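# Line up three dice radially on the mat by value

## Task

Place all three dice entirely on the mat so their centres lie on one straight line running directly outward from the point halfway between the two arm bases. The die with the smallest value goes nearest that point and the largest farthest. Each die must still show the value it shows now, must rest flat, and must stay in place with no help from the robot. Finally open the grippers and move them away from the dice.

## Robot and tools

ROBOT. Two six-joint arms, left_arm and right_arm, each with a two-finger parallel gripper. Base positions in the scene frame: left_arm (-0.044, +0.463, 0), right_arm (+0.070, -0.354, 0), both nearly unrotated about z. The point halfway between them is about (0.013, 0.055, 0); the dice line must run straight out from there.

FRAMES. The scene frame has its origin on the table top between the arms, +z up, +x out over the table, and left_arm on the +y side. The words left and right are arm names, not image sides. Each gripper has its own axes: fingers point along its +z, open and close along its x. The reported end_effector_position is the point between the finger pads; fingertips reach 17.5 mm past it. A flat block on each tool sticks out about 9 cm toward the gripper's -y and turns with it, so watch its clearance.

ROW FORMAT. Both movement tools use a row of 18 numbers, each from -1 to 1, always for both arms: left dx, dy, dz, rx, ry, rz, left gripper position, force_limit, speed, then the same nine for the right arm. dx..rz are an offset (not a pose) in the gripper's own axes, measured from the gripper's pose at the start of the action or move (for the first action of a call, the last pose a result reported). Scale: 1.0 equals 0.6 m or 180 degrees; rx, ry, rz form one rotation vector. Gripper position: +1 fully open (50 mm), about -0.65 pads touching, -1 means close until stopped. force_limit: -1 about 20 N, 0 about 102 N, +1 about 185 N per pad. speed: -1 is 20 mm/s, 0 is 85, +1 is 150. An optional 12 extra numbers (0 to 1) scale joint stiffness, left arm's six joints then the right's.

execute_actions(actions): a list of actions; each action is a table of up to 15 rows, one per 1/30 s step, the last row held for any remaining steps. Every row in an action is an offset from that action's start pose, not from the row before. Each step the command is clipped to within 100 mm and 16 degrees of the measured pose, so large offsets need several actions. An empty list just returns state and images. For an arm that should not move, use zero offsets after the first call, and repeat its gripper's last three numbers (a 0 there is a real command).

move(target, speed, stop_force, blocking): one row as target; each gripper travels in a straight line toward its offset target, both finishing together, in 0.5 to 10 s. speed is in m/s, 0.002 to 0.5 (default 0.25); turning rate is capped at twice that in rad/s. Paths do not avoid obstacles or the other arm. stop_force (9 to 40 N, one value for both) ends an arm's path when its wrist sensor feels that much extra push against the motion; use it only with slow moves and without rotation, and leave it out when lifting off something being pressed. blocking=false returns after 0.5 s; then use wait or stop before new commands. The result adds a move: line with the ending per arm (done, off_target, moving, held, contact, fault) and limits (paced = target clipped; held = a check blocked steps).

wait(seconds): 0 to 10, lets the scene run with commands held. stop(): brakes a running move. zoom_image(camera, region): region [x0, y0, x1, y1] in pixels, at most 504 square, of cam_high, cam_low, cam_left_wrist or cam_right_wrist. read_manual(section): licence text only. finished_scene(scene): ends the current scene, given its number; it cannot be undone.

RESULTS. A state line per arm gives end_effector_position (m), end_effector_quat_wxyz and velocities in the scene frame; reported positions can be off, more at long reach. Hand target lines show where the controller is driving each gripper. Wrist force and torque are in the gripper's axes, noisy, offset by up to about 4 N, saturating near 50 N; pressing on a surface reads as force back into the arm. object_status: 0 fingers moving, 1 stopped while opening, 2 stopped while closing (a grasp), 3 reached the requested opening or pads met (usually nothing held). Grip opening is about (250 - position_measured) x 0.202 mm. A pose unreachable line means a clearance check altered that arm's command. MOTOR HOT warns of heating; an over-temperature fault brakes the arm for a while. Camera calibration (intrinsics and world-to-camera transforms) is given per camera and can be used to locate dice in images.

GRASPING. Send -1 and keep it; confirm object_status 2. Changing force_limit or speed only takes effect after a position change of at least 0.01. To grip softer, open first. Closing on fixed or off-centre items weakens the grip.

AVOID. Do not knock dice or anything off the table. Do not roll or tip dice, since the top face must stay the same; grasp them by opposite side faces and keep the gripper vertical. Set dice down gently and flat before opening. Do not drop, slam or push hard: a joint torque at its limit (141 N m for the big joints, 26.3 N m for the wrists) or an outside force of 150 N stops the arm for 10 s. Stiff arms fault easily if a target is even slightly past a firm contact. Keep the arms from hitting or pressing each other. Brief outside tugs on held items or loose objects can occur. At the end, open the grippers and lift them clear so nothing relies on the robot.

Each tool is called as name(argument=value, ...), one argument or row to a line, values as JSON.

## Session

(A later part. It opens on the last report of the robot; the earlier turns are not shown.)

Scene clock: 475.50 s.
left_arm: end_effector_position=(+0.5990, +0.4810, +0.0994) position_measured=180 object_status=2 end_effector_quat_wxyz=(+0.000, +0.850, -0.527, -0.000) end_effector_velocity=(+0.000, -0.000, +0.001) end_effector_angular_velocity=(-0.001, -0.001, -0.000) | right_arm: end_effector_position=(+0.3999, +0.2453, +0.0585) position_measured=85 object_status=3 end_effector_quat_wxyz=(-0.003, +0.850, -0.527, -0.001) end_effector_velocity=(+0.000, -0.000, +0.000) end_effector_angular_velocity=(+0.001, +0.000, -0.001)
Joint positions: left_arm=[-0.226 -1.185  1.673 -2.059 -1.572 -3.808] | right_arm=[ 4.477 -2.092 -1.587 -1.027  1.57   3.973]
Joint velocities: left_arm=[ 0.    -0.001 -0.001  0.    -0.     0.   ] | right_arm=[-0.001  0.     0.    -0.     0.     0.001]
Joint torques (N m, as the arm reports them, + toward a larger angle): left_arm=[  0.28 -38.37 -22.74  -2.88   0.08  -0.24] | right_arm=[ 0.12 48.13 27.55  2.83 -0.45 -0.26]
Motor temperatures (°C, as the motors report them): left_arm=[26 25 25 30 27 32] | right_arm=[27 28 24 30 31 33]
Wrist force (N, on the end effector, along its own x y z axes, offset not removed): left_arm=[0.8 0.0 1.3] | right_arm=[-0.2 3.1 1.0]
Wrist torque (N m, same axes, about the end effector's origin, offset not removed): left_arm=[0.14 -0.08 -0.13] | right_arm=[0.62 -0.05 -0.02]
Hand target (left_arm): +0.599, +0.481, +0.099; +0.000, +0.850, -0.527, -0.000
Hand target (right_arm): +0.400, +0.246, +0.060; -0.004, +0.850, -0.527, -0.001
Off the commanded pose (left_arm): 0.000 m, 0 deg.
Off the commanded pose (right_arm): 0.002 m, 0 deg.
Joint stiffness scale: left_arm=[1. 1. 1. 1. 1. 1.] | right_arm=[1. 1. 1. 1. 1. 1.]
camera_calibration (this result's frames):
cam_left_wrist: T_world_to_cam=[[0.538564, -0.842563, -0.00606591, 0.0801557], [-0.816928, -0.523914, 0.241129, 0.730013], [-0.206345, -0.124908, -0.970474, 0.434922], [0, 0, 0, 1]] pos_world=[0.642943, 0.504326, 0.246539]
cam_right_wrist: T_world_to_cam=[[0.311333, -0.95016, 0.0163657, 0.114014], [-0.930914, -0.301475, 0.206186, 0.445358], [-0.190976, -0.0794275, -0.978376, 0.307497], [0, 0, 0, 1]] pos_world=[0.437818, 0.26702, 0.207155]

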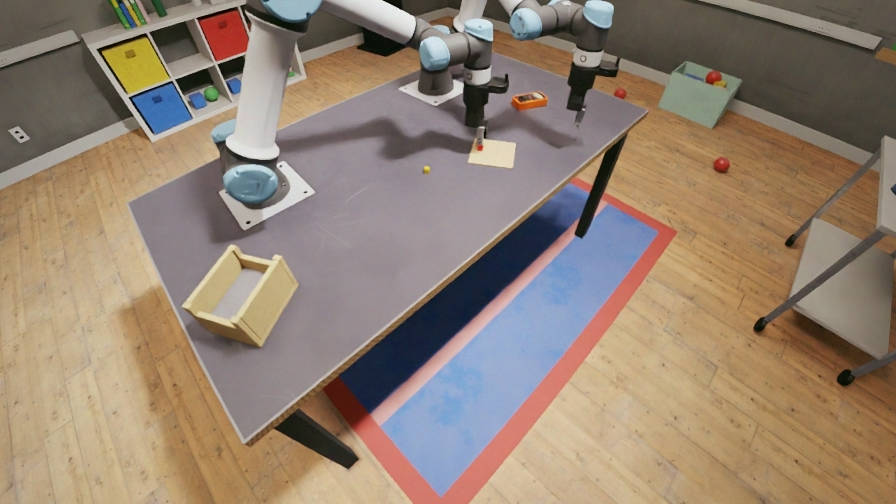

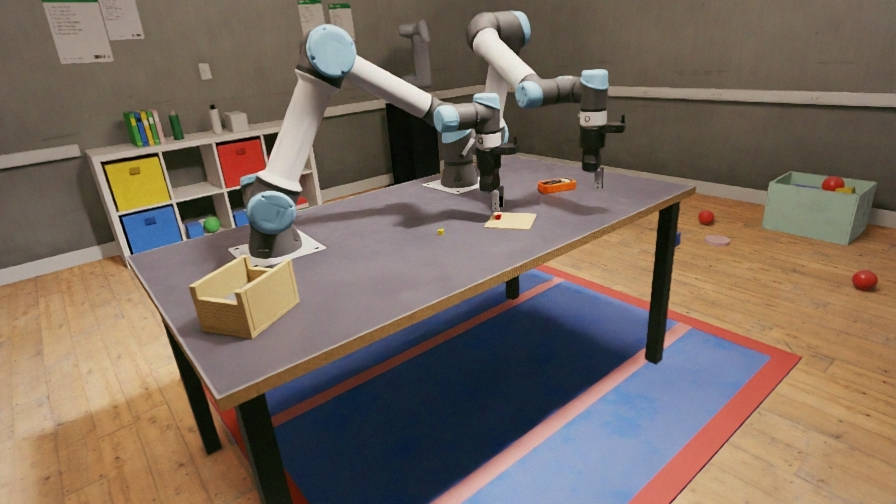

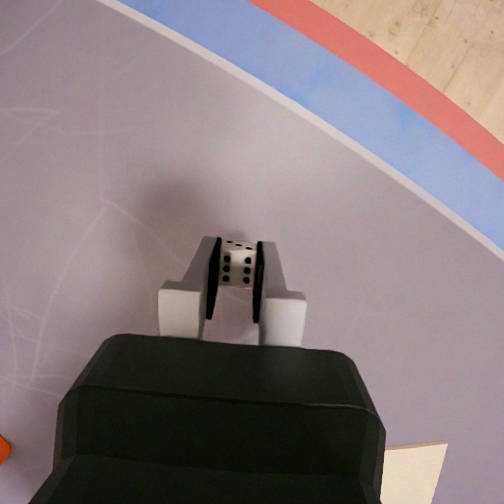

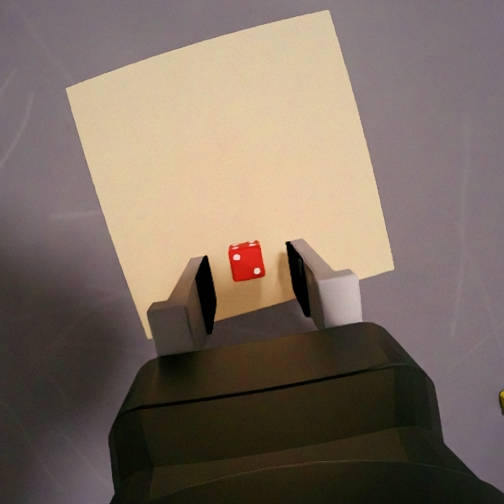

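zoom_image(
  camera="cam_right_wrist",
  region=[220, 232, 275, 290],
)

zoom_image(
  camera="cam_right_wrist",
  region=[50, 70, 90, 110],
)

zoom_image(
  camera="cam_right_wrist",
  region=[310, 0, 350, 40],
)

zoom_image(
  camera="cam_right_wrist",
  region=[370, 250, 410, 290],
)

zoom_image(
  camera="cam_right_wrist",
  region=[130, 315, 170, 355],
)

Region (220, 232, 275, 290) of cam_right_wrist's 504x504 image, scaled by 8.690, with more detail than that image has; it fills the left 478 columns of this view, and the rest is white.

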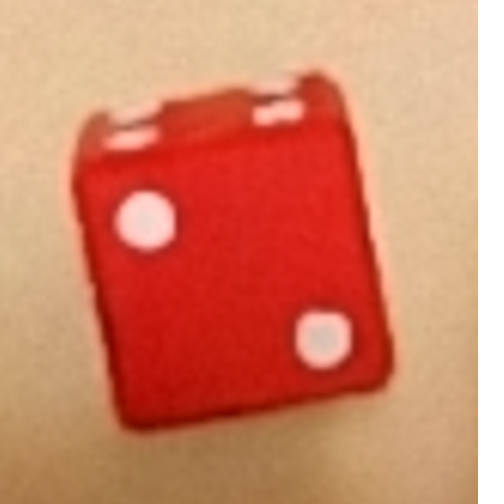

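Region (50, 70, 90, 110) of cam_right_wrist's 504x504 image, scaled by 12.600, with more detail than that image has.

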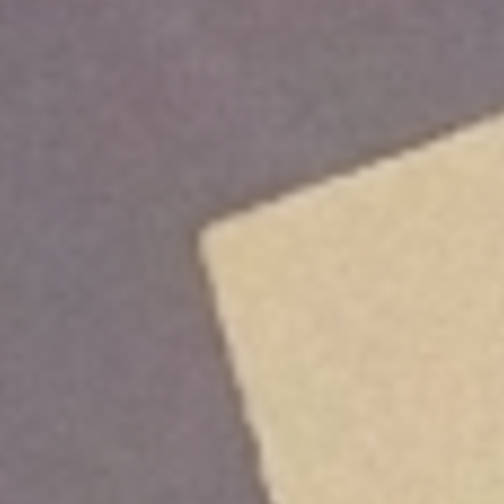

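Region (310, 0, 350, 40) of cam_right_wrist's 504x504 image, scaled by 12.600, with more detail than that image has.

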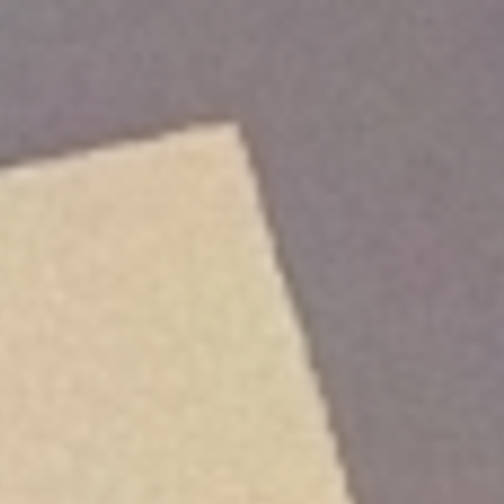

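Region (370, 250, 410, 290) of cam_right_wrist's 504x504 image, scaled by 12.600, with more detail than that image has.

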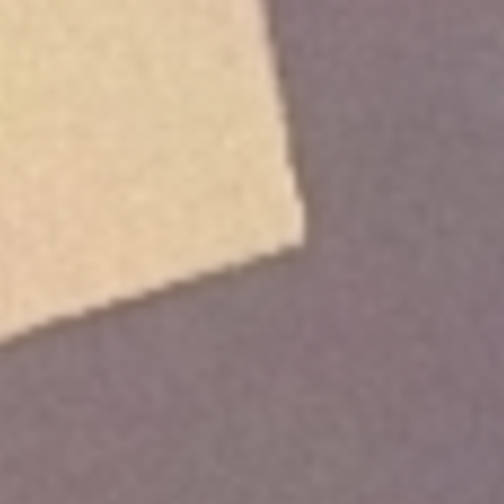

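Region (130, 315, 170, 355) of cam_right_wrist's 504x504 image, scaled by 12.600, with more detail than that image has.

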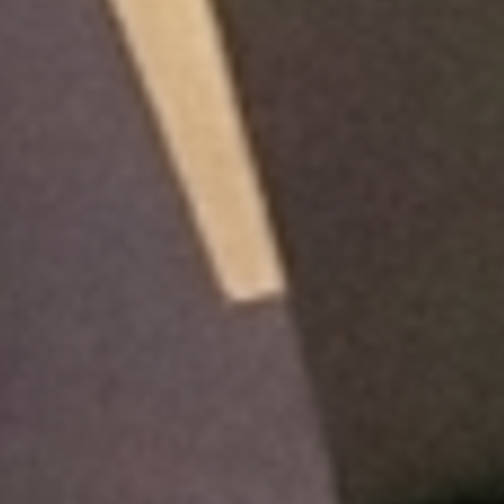

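move(
  target=[0.1992,0.3342,0.0657,0,0,0,-1,-0.5,-0.2, 0.2642,0.2121,0.0120,-0.0015,0.0014,-0.0894,0.45,-0.5,0.2],
  speed=0.35,
)

Scene clock: 524.27 s.
left_arm: end_effector_position=(+0.4737, +0.2848, +0.0605) position_measured=180 object_status=2 end_effector_quat_wxyz=(+0.001, +0.850, -0.527, -0.000) end_effector_velocity=(+0.002, +0.000, +0.001) end_effector_angular_velocity=(+0.001, -0.006, +0.011) | right_arm: end_effector_position=(+0.3558, +0.0484, +0.0503) position_measured=85 object_status=3 end_effector_quat_wxyz=(+0.000, +0.915, -0.403, +0.001) end_effector_velocity=(-0.001, +0.000, -0.000) end_effector_angular_velocity=(+0.002, -0.000, +0.006)
Joint positions: left_arm=[-0.639 -1.323  1.986 -2.233 -1.573 -4.221] | right_arm=[ 4.439 -1.706 -2.163 -0.844  1.569  3.654]
Joint velocities: left_arm=[-0.     0.    -0.001 -0.004  0.004 -0.011] | right_arm=[ 0.001  0.    -0.002  0.004  0.    -0.005]
Joint torques (N m, as the arm reports them, + toward a larger angle): left_arm=[ -1.65 -31.97 -16.78  -3.62   0.32  -0.26] | right_arm=[-2.27 30.02 21.09  3.21 -0.23 -0.95]
Motor temperatures (°C, as the motors report them): left_arm=[26 25 25 30 27 32] | right_arm=[27 28 24 30 31 33]
Wrist force (N, on the end effector, along its own x y z axes, offset not removed): left_arm=[-0.7 1.7 0.2] | right_arm=[2.4 0.6 -1.3]
Wrist torque (N m, same axes, about the end effector's origin, offset not removed): left_arm=[0.39 0.12 0.09] | right_arm=[0.06 -0.46 -0.18]
Hand target (left_arm): +0.472, +0.285, +0.060; +0.000, +0.850, -0.527, -0.000
Hand target (right_arm): +0.356, +0.047, +0.050; -0.000, +0.915, -0.403, +0.001
Off the commanded pose (left_arm): 0.001 m, 0 deg.
Off the commanded pose (right_arm): 0.002 m, 0 deg.
Joint stiffness scale: left_arm=[1. 1. 1. 1. 1. 1.] | right_arm=[1. 1. 1. 1. 1. 1.]
move: done
camera_calibration (this result's frames):
cam_left_wrist: T_world_to_cam=[[0.538701, -0.842478, -0.00559848, -0.0180091], [-0.816683, -0.523817, 0.242167, 0.53395], [-0.206953, -0.125884, -0.970218, 0.347358], [0, 0, 0, 1]] pos_world=[0.517656, 0.308246, 0.207607]
cam_right_wrist: T_world_to_cam=[[0.562494, -0.82649, 0.022691, -0.15482], [-0.810944, -0.546148, 0.209982, 0.315639], [-0.161155, -0.136515, -0.977442, 0.267483], [0, 0, 0, 1]] pos_world=[0.386157, 0.0809442, 0.198683]

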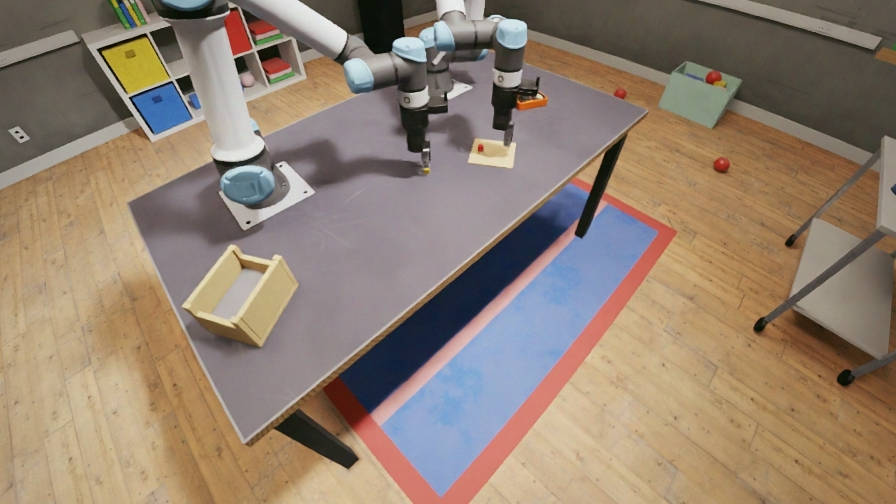

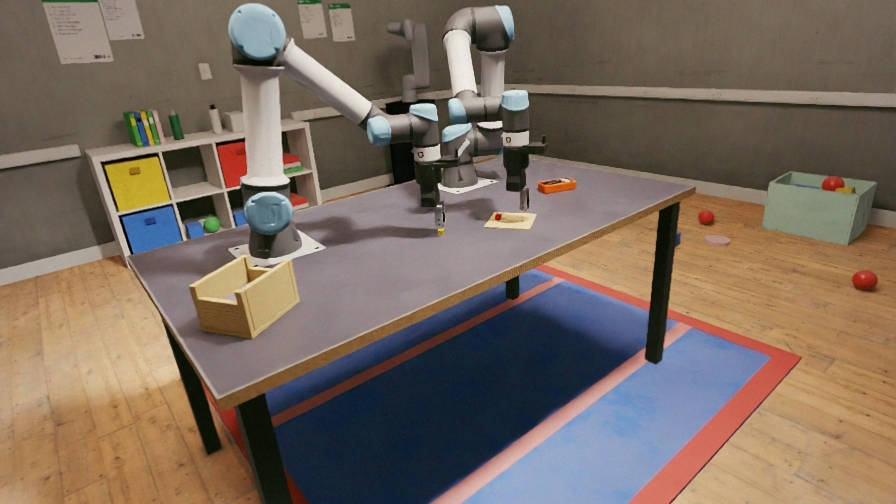

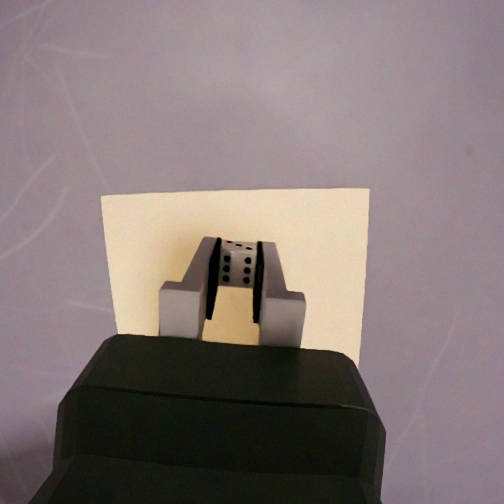

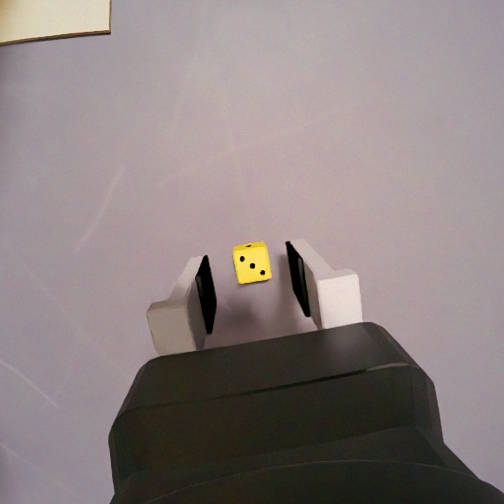

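execute_actions(
  actions=[],
)

Scene clock: 540.40 s.
left_arm: end_effector_position=(+0.4737, +0.2849, +0.0605) position_measured=180 object_status=2 end_effector_quat_wxyz=(+0.001, +0.850, -0.526, -0.000) end_effector_velocity=(+0.001, -0.001, +0.002) end_effector_angular_velocity=(-0.003, -0.003, +0.002) | right_arm: end_effector_position=(+0.3558, +0.0484, +0.0503) position_measured=85 object_status=3 end_effector_quat_wxyz=(+0.000, +0.915, -0.403, +0.001) end_effector_velocity=(-0.000, -0.000, -0.000) end_effector_angular_velocity=(-0.001, +0.000, +0.000)
Joint positions: left_arm=[-0.639 -1.323  1.986 -2.234 -1.573 -4.222] | right_arm=[ 4.439 -1.705 -2.164 -0.844  1.569  3.653]
Joint velocities: left_arm=[ 0.001 -0.001 -0.003 -0.    -0.001 -0.002] | right_arm=[ 0. -0. -0.  0. -0.  0.]
Joint torques (N m, as the arm reports them, + toward a larger angle): left_arm=[ -1.62 -32.18 -16.94  -3.56   0.4   -0.34] | right_arm=[-0.91 31.07 18.96  3.42 -0.27 -0.86]
Motor temperatures (°C, as the motors report them): left_arm=[26 25 25 30 27 32] | right_arm=[27 28 24 30 31 33]
Wrist force (N, on the end effector, along its own x y z axes, offset not removed): left_arm=[-0.7 1.5 -0.2] | right_arm=[-2.0 -1.7 -2.5]
Wrist torque (N m, same axes, about the end effector's origin, offset not removed): left_arm=[0.39 0.12 0.20] | right_arm=[-0.17 0.31 0.11]
Hand target (left_arm): +0.472, +0.285, +0.060; +0.000, +0.850, -0.527, -0.000
Hand target (right_arm): +0.356, +0.047, +0.050; -0.000, +0.915, -0.403, +0.001
Off the commanded pose (left_arm): 0.001 m, 0 deg.
Off the commanded pose (right_arm): 0.002 m, 0 deg.
Joint stiffness scale: left_arm=[1. 1. 1. 1. 1. 1.] | right_arm=[1. 1. 1. 1. 1. 1.]
camera_calibration (this result's frames):
cam_left_wrist: T_world_to_cam=[[0.5396, -0.841904, -0.00546691, -0.0185853], [-0.816232, -0.524716, 0.241741, 0.534126], [-0.206391, -0.125981, -0.970325, 0.34715], [0, 0, 0, 1]] pos_world=[0.517648, 0.308352, 0.207627]
cam_right_wrist: T_world_to_cam=[[0.562963, -0.826176, 0.0225192, -0.154984], [-0.810651, -0.546666, 0.209765, 0.315563], [-0.160992, -0.136345, -0.977493, 0.267417], [0, 0, 0, 1]] pos_world=[0.386113, 0.0809248, 0.198694]

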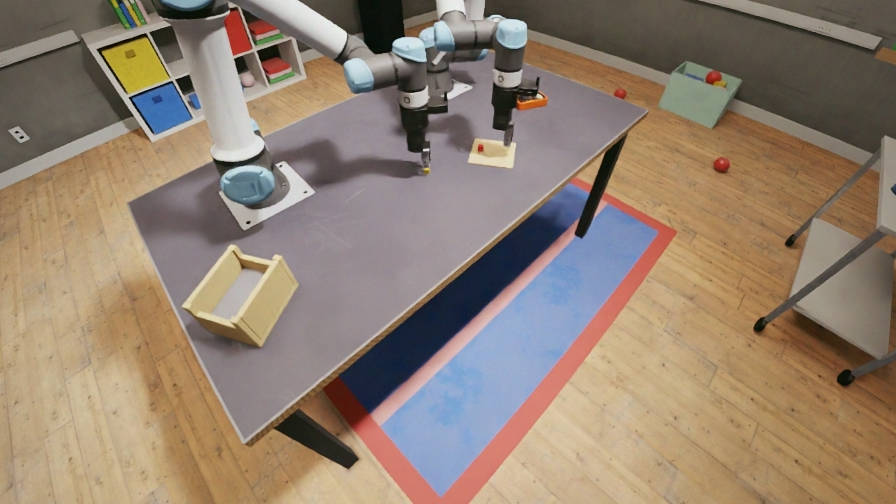

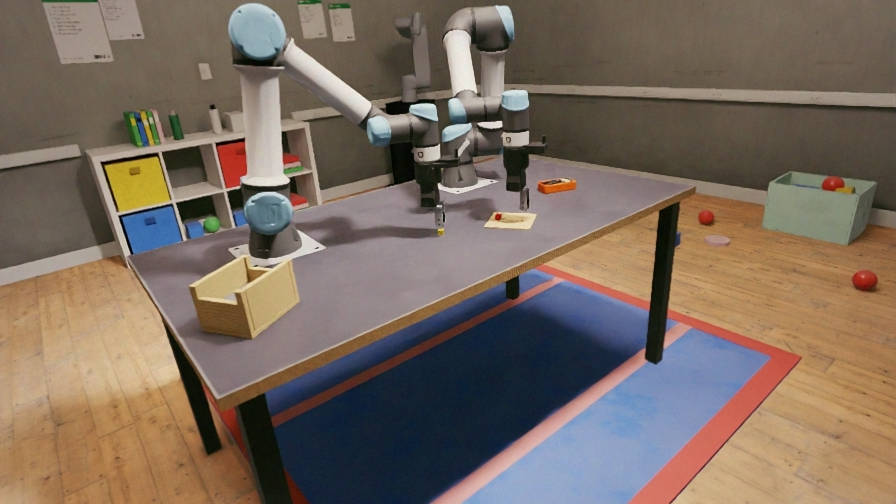

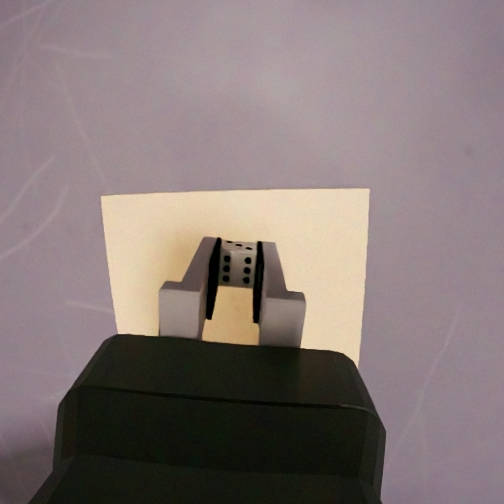

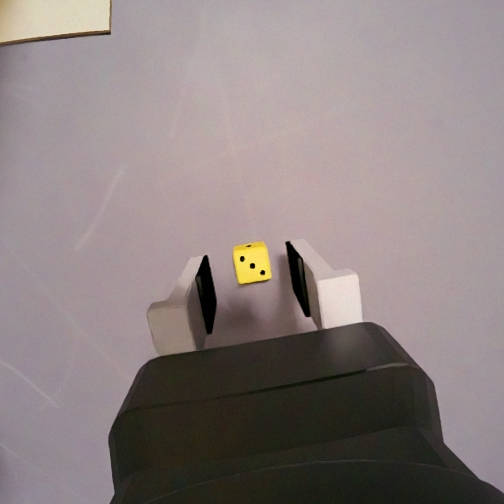

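zoom_image(
  camera="cam_left_wrist",
  region=[81, 177, 131, 227],
)

zoom_image(
  camera="cam_left_wrist",
  region=[344, 168, 394, 218],
)

zoom_image(
  camera="cam_left_wrist",
  region=[190, 220, 290, 320],
)

Region (81, 177, 131, 227) of cam_left_wrist's 504x504 image, scaled by 10.080, with more detail than that image has.

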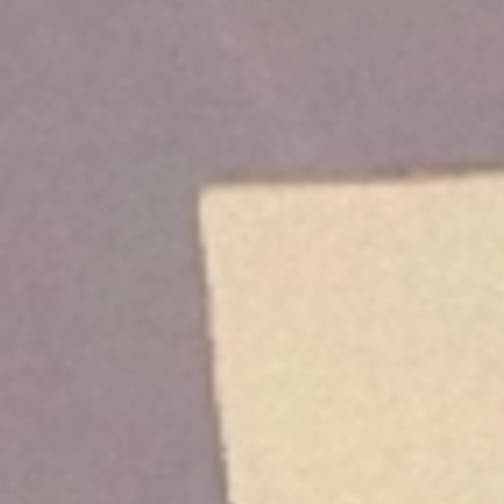

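Region (344, 168, 394, 218) of cam_left_wrist's 504x504 image, scaled by 10.080, with more detail than that image has.

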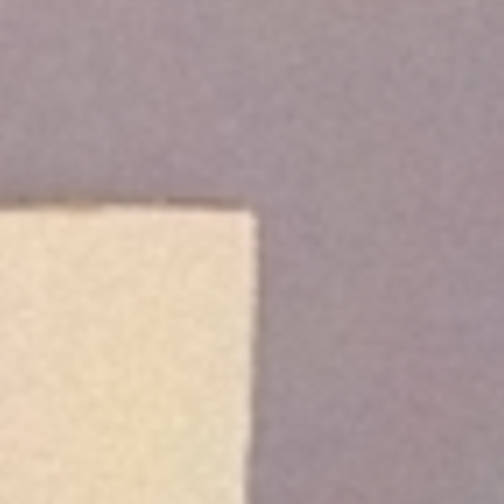

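Region (190, 220, 290, 320) of cam_left_wrist's 504x504 image, scaled by 5.040, with more detail than that image has.

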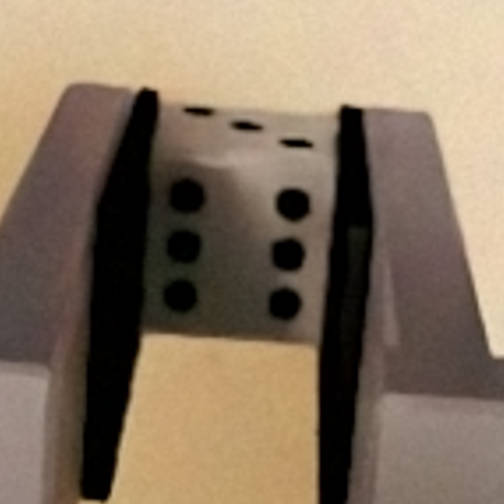

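zoom_image(
  camera="cam_right_wrist",
  region=[190, 220, 310, 340],
)

Region (190, 220, 310, 340) of cam_right_wrist's 504x504 image, scaled by 4.200, with more detail than that image has.

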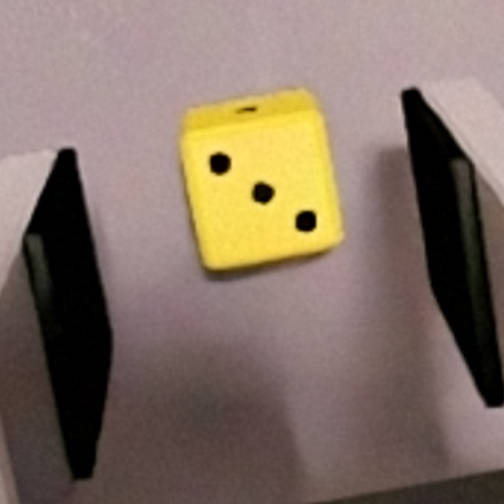

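move(
  target=[0.0033, -0.002, 0.0565, 0, 0, 0, -1, -0.5, -0.2, 0.0033, 0.001, 0.0483, 0, 0, 0, 0.45, -0.5, 0.2],
  speed=0.07,
)

Scene clock: 582.13 s.
left_arm: end_effector_position=(+0.4767, +0.2828, +0.0285) position_measured=180 object_status=2 end_effector_quat_wxyz=(+0.001, +0.850, -0.526, +0.001) end_effector_velocity=(+0.002, -0.002, +0.001) end_effector_angular_velocity=(-0.007, -0.010, -0.000) | right_arm: end_effector_position=(+0.3561, +0.0486, +0.0234) position_measured=85 object_status=3 end_effector_quat_wxyz=(-0.002, +0.916, -0.402, +0.001) end_effector_velocity=(+0.001, +0.002, +0.001) end_effector_angular_velocity=(+0.012, -0.004, -0.001)
Joint positions: left_arm=[-0.639 -1.263  2.011 -2.321 -1.573 -4.222] | right_arm=[ 4.438 -1.759 -2.195 -0.756  1.569  3.651]
Joint velocities: left_arm=[-0.001 -0.     0.001 -0.013 -0.    -0.001] | right_arm=[-0.001  0.    -0.001  0.013  0.     0.   ]
Joint torques (N m, as the arm reports them, + toward a larger angle): left_arm=[ -0.34 -31.88 -16.61  -3.48  -0.08  -0.22] | right_arm=[-1.17 26.25 17.81  3.51 -0.18 -0.79]
Motor temperatures (°C, as the motors report them): left_arm=[26 25 25 30 27 32] | right_arm=[27 28 24 30 31 33]
Wrist force (N, on the end effector, along its own x y z axes, offset not removed): left_arm=[0.6 1.5 -1.7] | right_arm=[0.0 2.1 1.1]
Wrist torque (N m, same axes, about the end effector's origin, offset not removed): left_arm=[0.44 -0.10 0.06] | right_arm=[0.50 0.01 -0.10]
Hand target (left_arm): +0.476, +0.284, +0.027; +0.001, +0.850, -0.526, -0.000
Hand target (right_arm): +0.357, +0.047, +0.021; +0.000, +0.915, -0.403, +0.001
Off the commanded pose (left_arm): 0.002 m, 0 deg.
Off the commanded pose (right_arm): 0.003 m, 0 deg.
Joint stiffness scale: left_arm=[1. 1. 1. 1. 1. 1.] | right_arm=[1. 1. 1. 1. 1. 1.]
move: done
camera_calibration (this result's frames):
cam_left_wrist: T_world_to_cam=[[0.539609, -0.841909, -0.00329816, -0.0221638], [-0.816692, -0.52439, 0.240894, 0.543334], [-0.204541, -0.127295, -0.970546, 0.315852], [0, 0, 0, 1]] pos_world=[0.520301, 0.306466, 0.17559]
cam_right_wrist: T_world_to_cam=[[0.564294, -0.825323, 0.0203614, -0.15485], [-0.809984, -0.548699, 0.207015, 0.321464], [-0.159682, -0.133309, -0.978126, 0.240611], [0, 0, 0, 1]] pos_world=[0.386183, 0.0806614, 0.171953]

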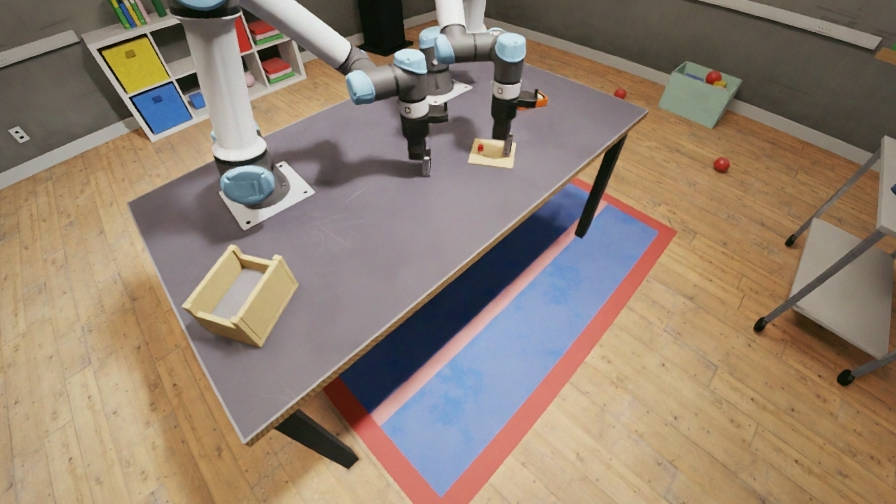

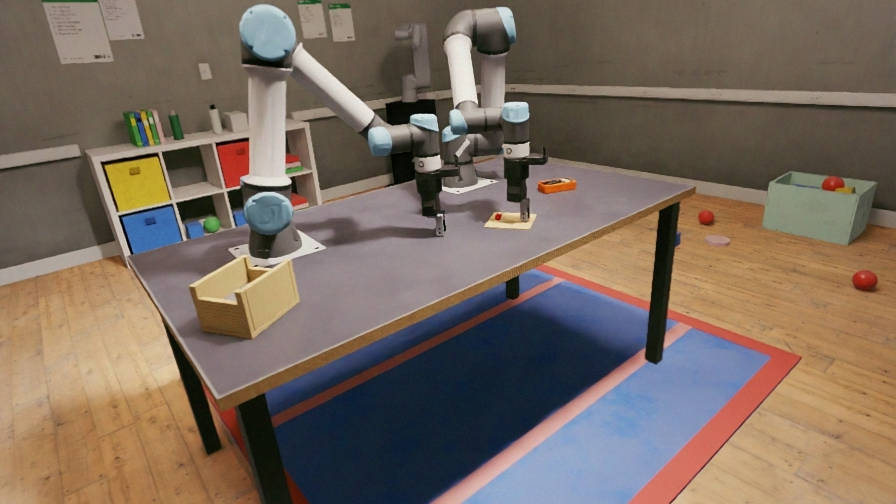

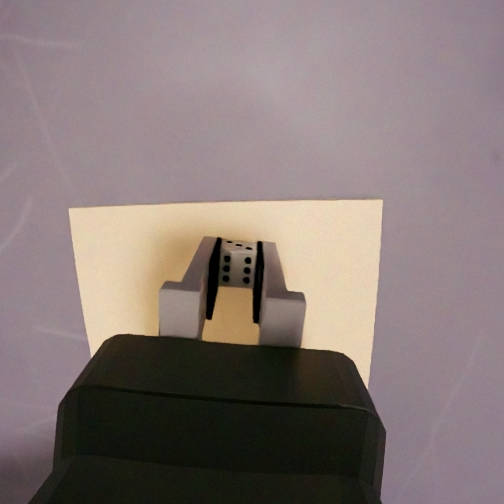

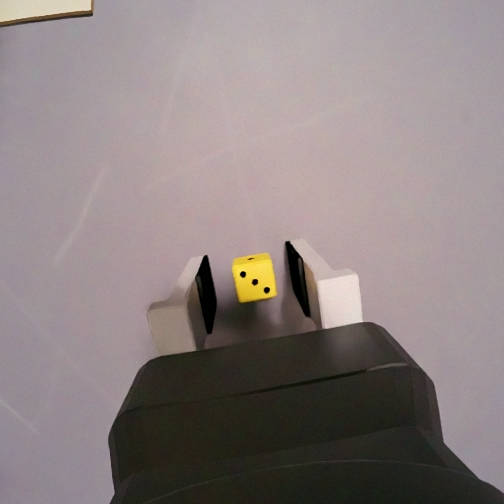

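zoom_image(
  camera="cam_left_wrist",
  region=[48, 188, 98, 238],
)

zoom_image(
  camera="cam_left_wrist",
  region=[357, 178, 407, 228],
)

zoom_image(
  camera="cam_right_wrist",
  region=[190, 220, 310, 340],
)

Region (48, 188, 98, 238) of cam_left_wrist's 504x504 image, scaled by 10.080, with more detail than that image has.

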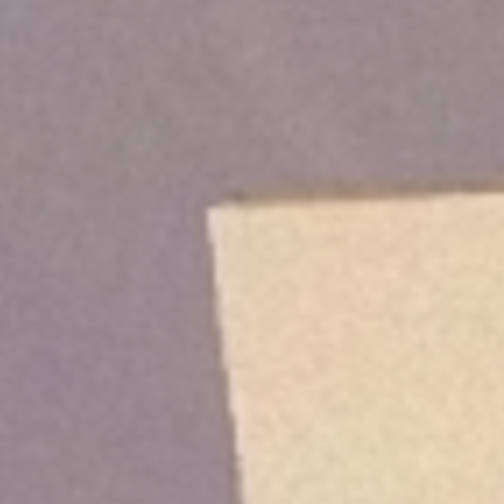

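Region (357, 178, 407, 228) of cam_left_wrist's 504x504 image, scaled by 10.080, with more detail than that image has.

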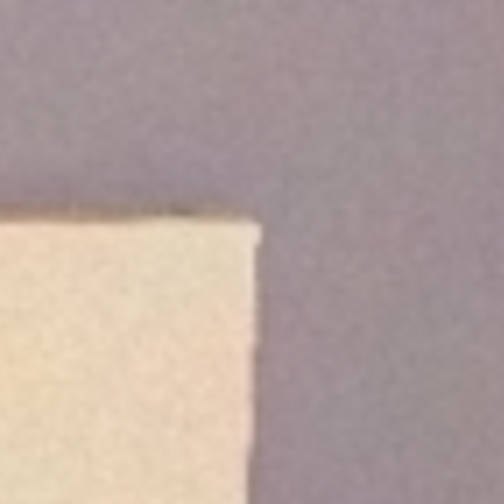

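Region (190, 220, 310, 340) of cam_right_wrist's 504x504 image, scaled by 4.200, with more detail than that image has.

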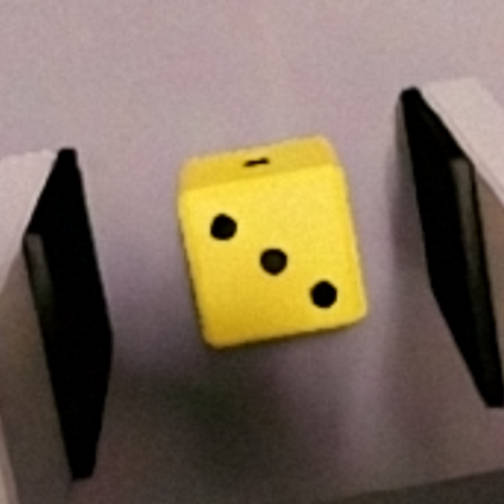

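execute_actions(
  actions=[
    [[-0.0018,0.0018,0.0025,0,0,0,-1,-0.5,-0.2,0,0,0.002,0,0,0,-1,-0.5,-0.2],[-0.0036,0.0036,0.0025,0,0,0,-1,-0.5,-0.2,0,0,0.002,0,0,0,-1,-0.5,-0.2],[-0.0053,0.0053,0.0025,0,0,0,-1,-0.5,-0.2,0,0,0.002,0,0,0,-1,-0.5,-0.2]],
  ],
)

Scene clock: 618.33 s.
left_arm: end_effector_position=(+0.4740, +0.2846, +0.0272) position_measured=180 object_status=2 end_effector_quat_wxyz=(+0.001, +0.851, -0.525, +0.001) end_effector_velocity=(-0.000, -0.001, +0.000) end_effector_angular_velocity=(-0.000, -0.002, -0.003) | right_arm: end_effector_position=(+0.3564, +0.0494, +0.0238) position_measured=179 object_status=2 end_effector_quat_wxyz=(-0.003, +0.916, -0.402, +0.000) end_effector_velocity=(-0.000, +0.000, +0.000) end_effector_angular_velocity=(+0.001, +0.000, +0.001)
Joint positions: left_arm=[-0.639 -1.267  2.021 -2.328 -1.573 -4.224] | right_arm=[ 4.438 -1.759 -2.195 -0.753  1.569  3.651]
Joint velocities: left_arm=[-0.002 -0.     0.001 -0.002  0.001  0.001] | right_arm=[ 0.001  0.     0.     0.     0.    -0.001]
Joint torques (N m, as the arm reports them, + toward a larger angle): left_arm=[ -1.77 -34.32 -15.17  -3.43   0.16  -0.37] | right_arm=[ 0.15 27.25 19.97  3.36 -0.11 -0.51]
Motor temperatures (°C, as the motors report them): left_arm=[26 25 25 30 27 32] | right_arm=[27 28 24 30 31 33]
Wrist force (N, on the end effector, along its own x y z axes, offset not removed): left_arm=[3.7 -1.0 -2.4] | right_arm=[-4.4 0.4 3.3]
Wrist torque (N m, same axes, about the end effector's origin, offset not removed): left_arm=[-0.19 -0.69 0.00] | right_arm=[0.14 0.66 -0.02]
Hand target (left_arm): +0.472, +0.284, +0.027; +0.001, +0.850, -0.526, +0.001
Hand target (right_arm): +0.356, +0.049, +0.022; -0.002, +0.916, -0.402, +0.001
Off the commanded pose (left_arm): 0.002 m, 0 deg.
Off the commanded pose (right_arm): 0.002 m, 0 deg.
Joint stiffness scale: left_arm=[1. 1. 1. 1. 1. 1.] | right_arm=[1. 1. 1. 1. 1. 1.]
camera_calibration (this result's frames):
cam_left_wrist: T_world_to_cam=[[0.540952, -0.841048, -0.00294628, -0.0201058], [-0.815928, -0.525638, 0.240763, 0.542355], [-0.204042, -0.127837, -0.97058, 0.314227], [0, 0, 0, 1]] pos_world=[0.517514, 0.308342, 0.174345]
cam_right_wrist: T_world_to_cam=[[0.564288, -0.825371, 0.0185102, -0.154327], [-0.810172, -0.549307, 0.204652, 0.32219], [-0.158746, -0.130479, -0.97866, 0.240665], [0, 0, 0, 1]] pos_world=[0.386319, 0.0810063, 0.172449]

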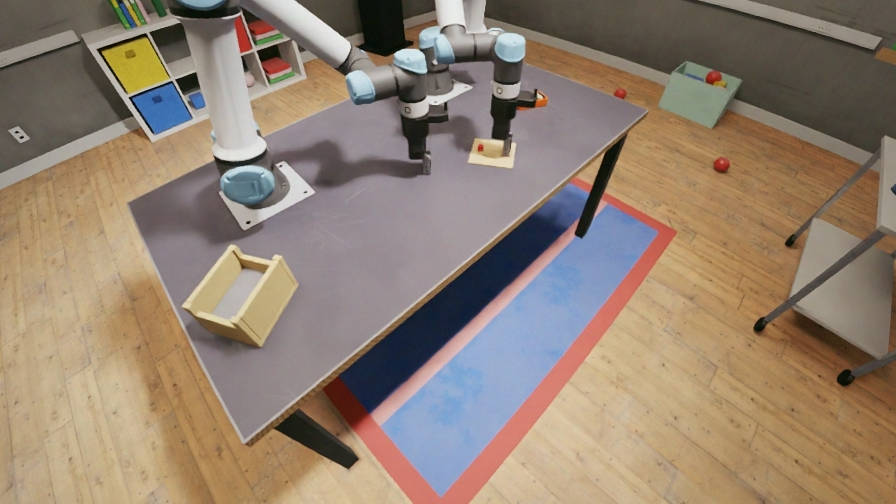

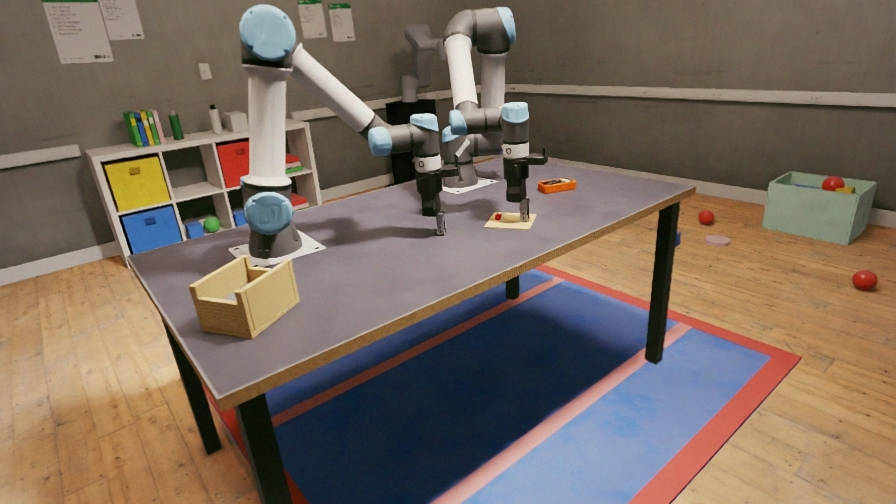

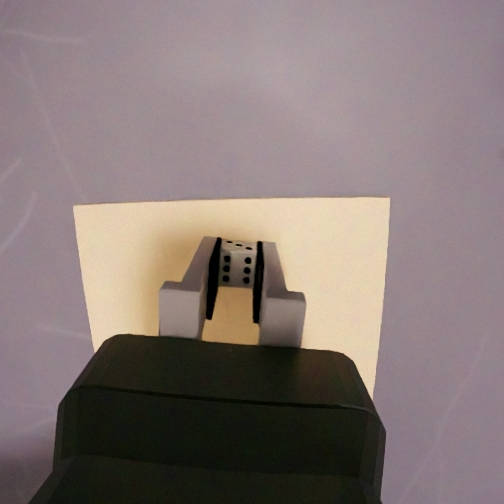

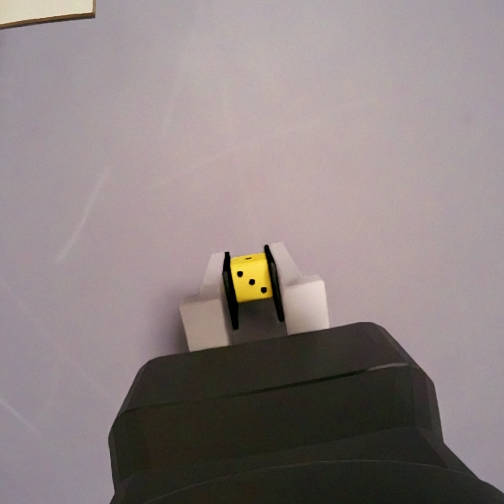

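execute_actions(
  actions=[
    [[0,0,0,0,0,0,0.45,-0.5,0.2,0,0,-0.005,0,0,0.008,-1,-0.5,-0.2],[0,0,0,0,0,0,0.45,-0.5,0.2,0,0,-0.011,0,0,0.016,-1,-0.5,-0.2],[0,0,0,0,0,0,0.45,-0.5,0.2,0,0,-0.017,0,0,0.024,-1,-0.5,-0.2],[0,0,0,0,0,0,0.45,-0.5,0.2,0,0,-0.023,0,0,0.032,-1,-0.5,-0.2],[0,0,-0.006,0,0,0,0.45,-0.5,0.2,0,0,-0.029,0,0,0.040,-1,-0.5,-0.2],[0,0,-0.012,0,0,0,0.45,-0.5,0.2,0,0,-0.035,0,0,0.048,-1,-0.5,-0.2],[0,0,-0.019,0,0,0,0.45,-0.5,0.2,0,0,-0.041,0,0,0.056,-1,-0.5,-0.2],[0,0,-0.026,0,0,0,0.45,-0.5,0.2,0,0,-0.046,0,0,0.064,-1,-0.5,-0.2],[0,0,-0.033,0,0,0,0.45,-0.5,0.2,0,0,-0.050,0,0,0.072,-1,-0.5,-0.2],[0,0,-0.040,0,0,0,0.45,-0.5,0.2,0,0,-0.050,0,0,0.080,-1,-0.5,-0.2],[0,0,-0.046,0,0,0,0.45,-0.5,0.2,0,0,-0.050,0,0,0.089,-1,-0.5,-0.2],[0,0,-0.050,0,0,0,0.45,-0.5,0.2,0,0,-0.050,0,0,0.089,-1,-0.5,-0.2]],
  ],
)

Scene clock: 637.40 s.
left_arm: end_effector_position=(+0.4735, +0.2848, +0.0490) position_measured=85 object_status=3 end_effector_quat_wxyz=(+0.001, +0.851, -0.525, +0.002) end_effector_velocity=(+0.018, -0.012, +0.107) end_effector_angular_velocity=(-0.051, -0.070, +0.002) | right_arm: end_effector_position=(+0.3576, +0.0492, +0.0521) position_measured=179 object_status=2 end_effector_quat_wxyz=(-0.007, +0.864, -0.504, -0.002) end_effector_velocity=(-0.005, -0.001, +0.022) end_effector_angular_velocity=(-0.025, +0.015, -0.422)
Joint positions: left_arm=[-0.639 -1.306  2.003 -2.271 -1.573 -4.224] | right_arm=[ 4.444 -1.705 -2.163 -0.83   1.573  3.885]
Joint velocities: left_arm=[ 0.001 -0.166 -0.096  0.175 -0.001 -0.001] | right_arm=[ 0.027  0.03   0.051 -0.108  0.     0.449]
Joint torques (N m, as the arm reports them, + toward a larger angle): left_arm=[ -0.93 -29.52 -21.57  -2.53   0.08   0.02] | right_arm=[ 0.22 25.16 21.78  2.44 -0.35  0.04]
Motor temperatures (°C, as the motors report them): left_arm=[26 25 25 30 27 32] | right_arm=[27 28 24 30 31 33]
Wrist force (N, on the end effector, along its own x y z axes, offset not removed): left_arm=[0.7 -0.4 0.4] | right_arm=[-0.9 -1.6 -0.6]
Wrist torque (N m, same axes, about the end effector's origin, offset not removed): left_arm=[0.10 -0.07 0.07] | right_arm=[-0.13 0.16 -0.03]
Hand target (left_arm): +0.474, +0.285, +0.057; +0.001, +0.851, -0.525, +0.002
Hand target (right_arm): +0.356, +0.049, +0.054; -0.004, +0.851, -0.525, -0.001
Off the commanded pose (left_arm): 0.008 m, 0 deg.
Off the commanded pose (right_arm): 0.002 m, 3 deg.
Joint stiffness scale: left_arm=[1. 1. 1. 1. 1. 1.] | right_arm=[1. 1. 1. 1. 1. 1.]
camera_calibration (this result's frames):
cam_left_wrist: T_world_to_cam=[[0.540957, -0.841049, -0.00163101, -0.0196381], [-0.816204, -0.525442, 0.240253, 0.536984], [-0.202921, -0.128635, -0.970709, 0.335017], [0, 0, 0, 1]] pos_world=[0.516894, 0.308733, 0.19616]
cam_right_wrist: T_world_to_cam=[[0.362893, -0.931783, 0.00944864, -0.0780048], [-0.913056, -0.353538, 0.203323, 0.344481], [-0.186112, -0.0824115, -0.979066, 0.275972], [0, 0, 0, 1]] pos_world=[0.394199, 0.0718468, 0.200891]

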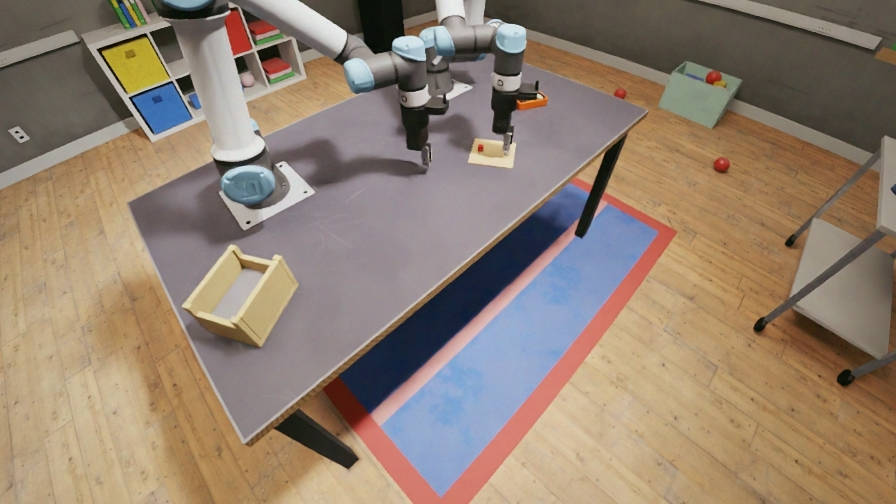

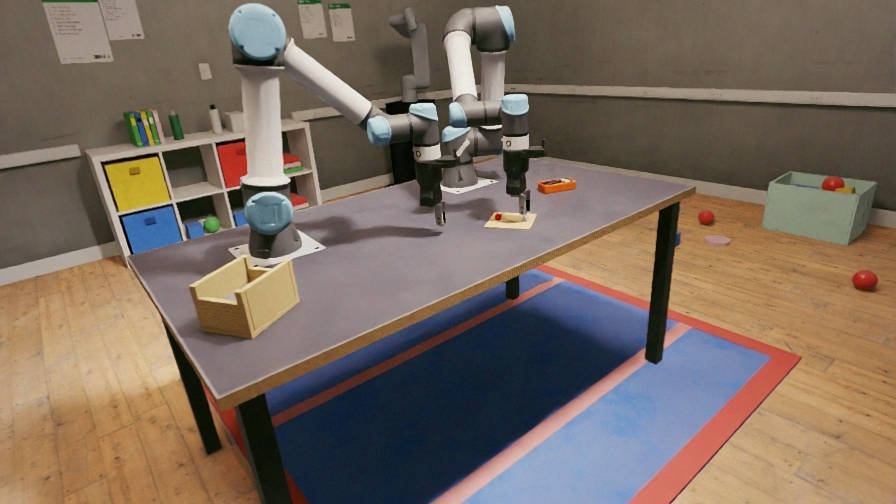

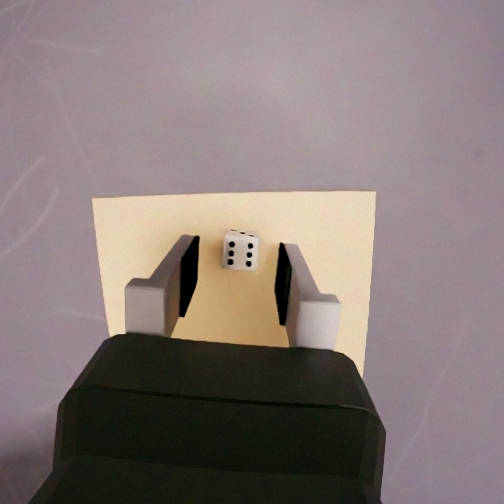

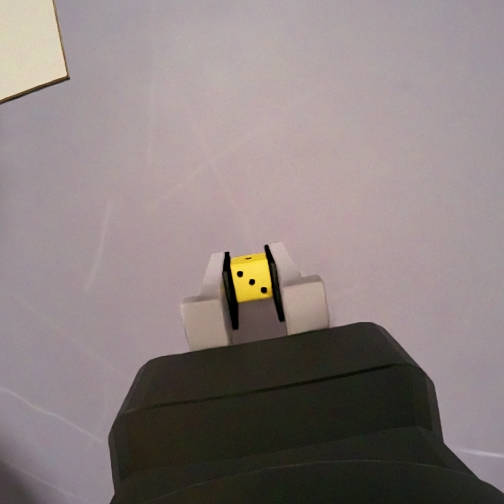

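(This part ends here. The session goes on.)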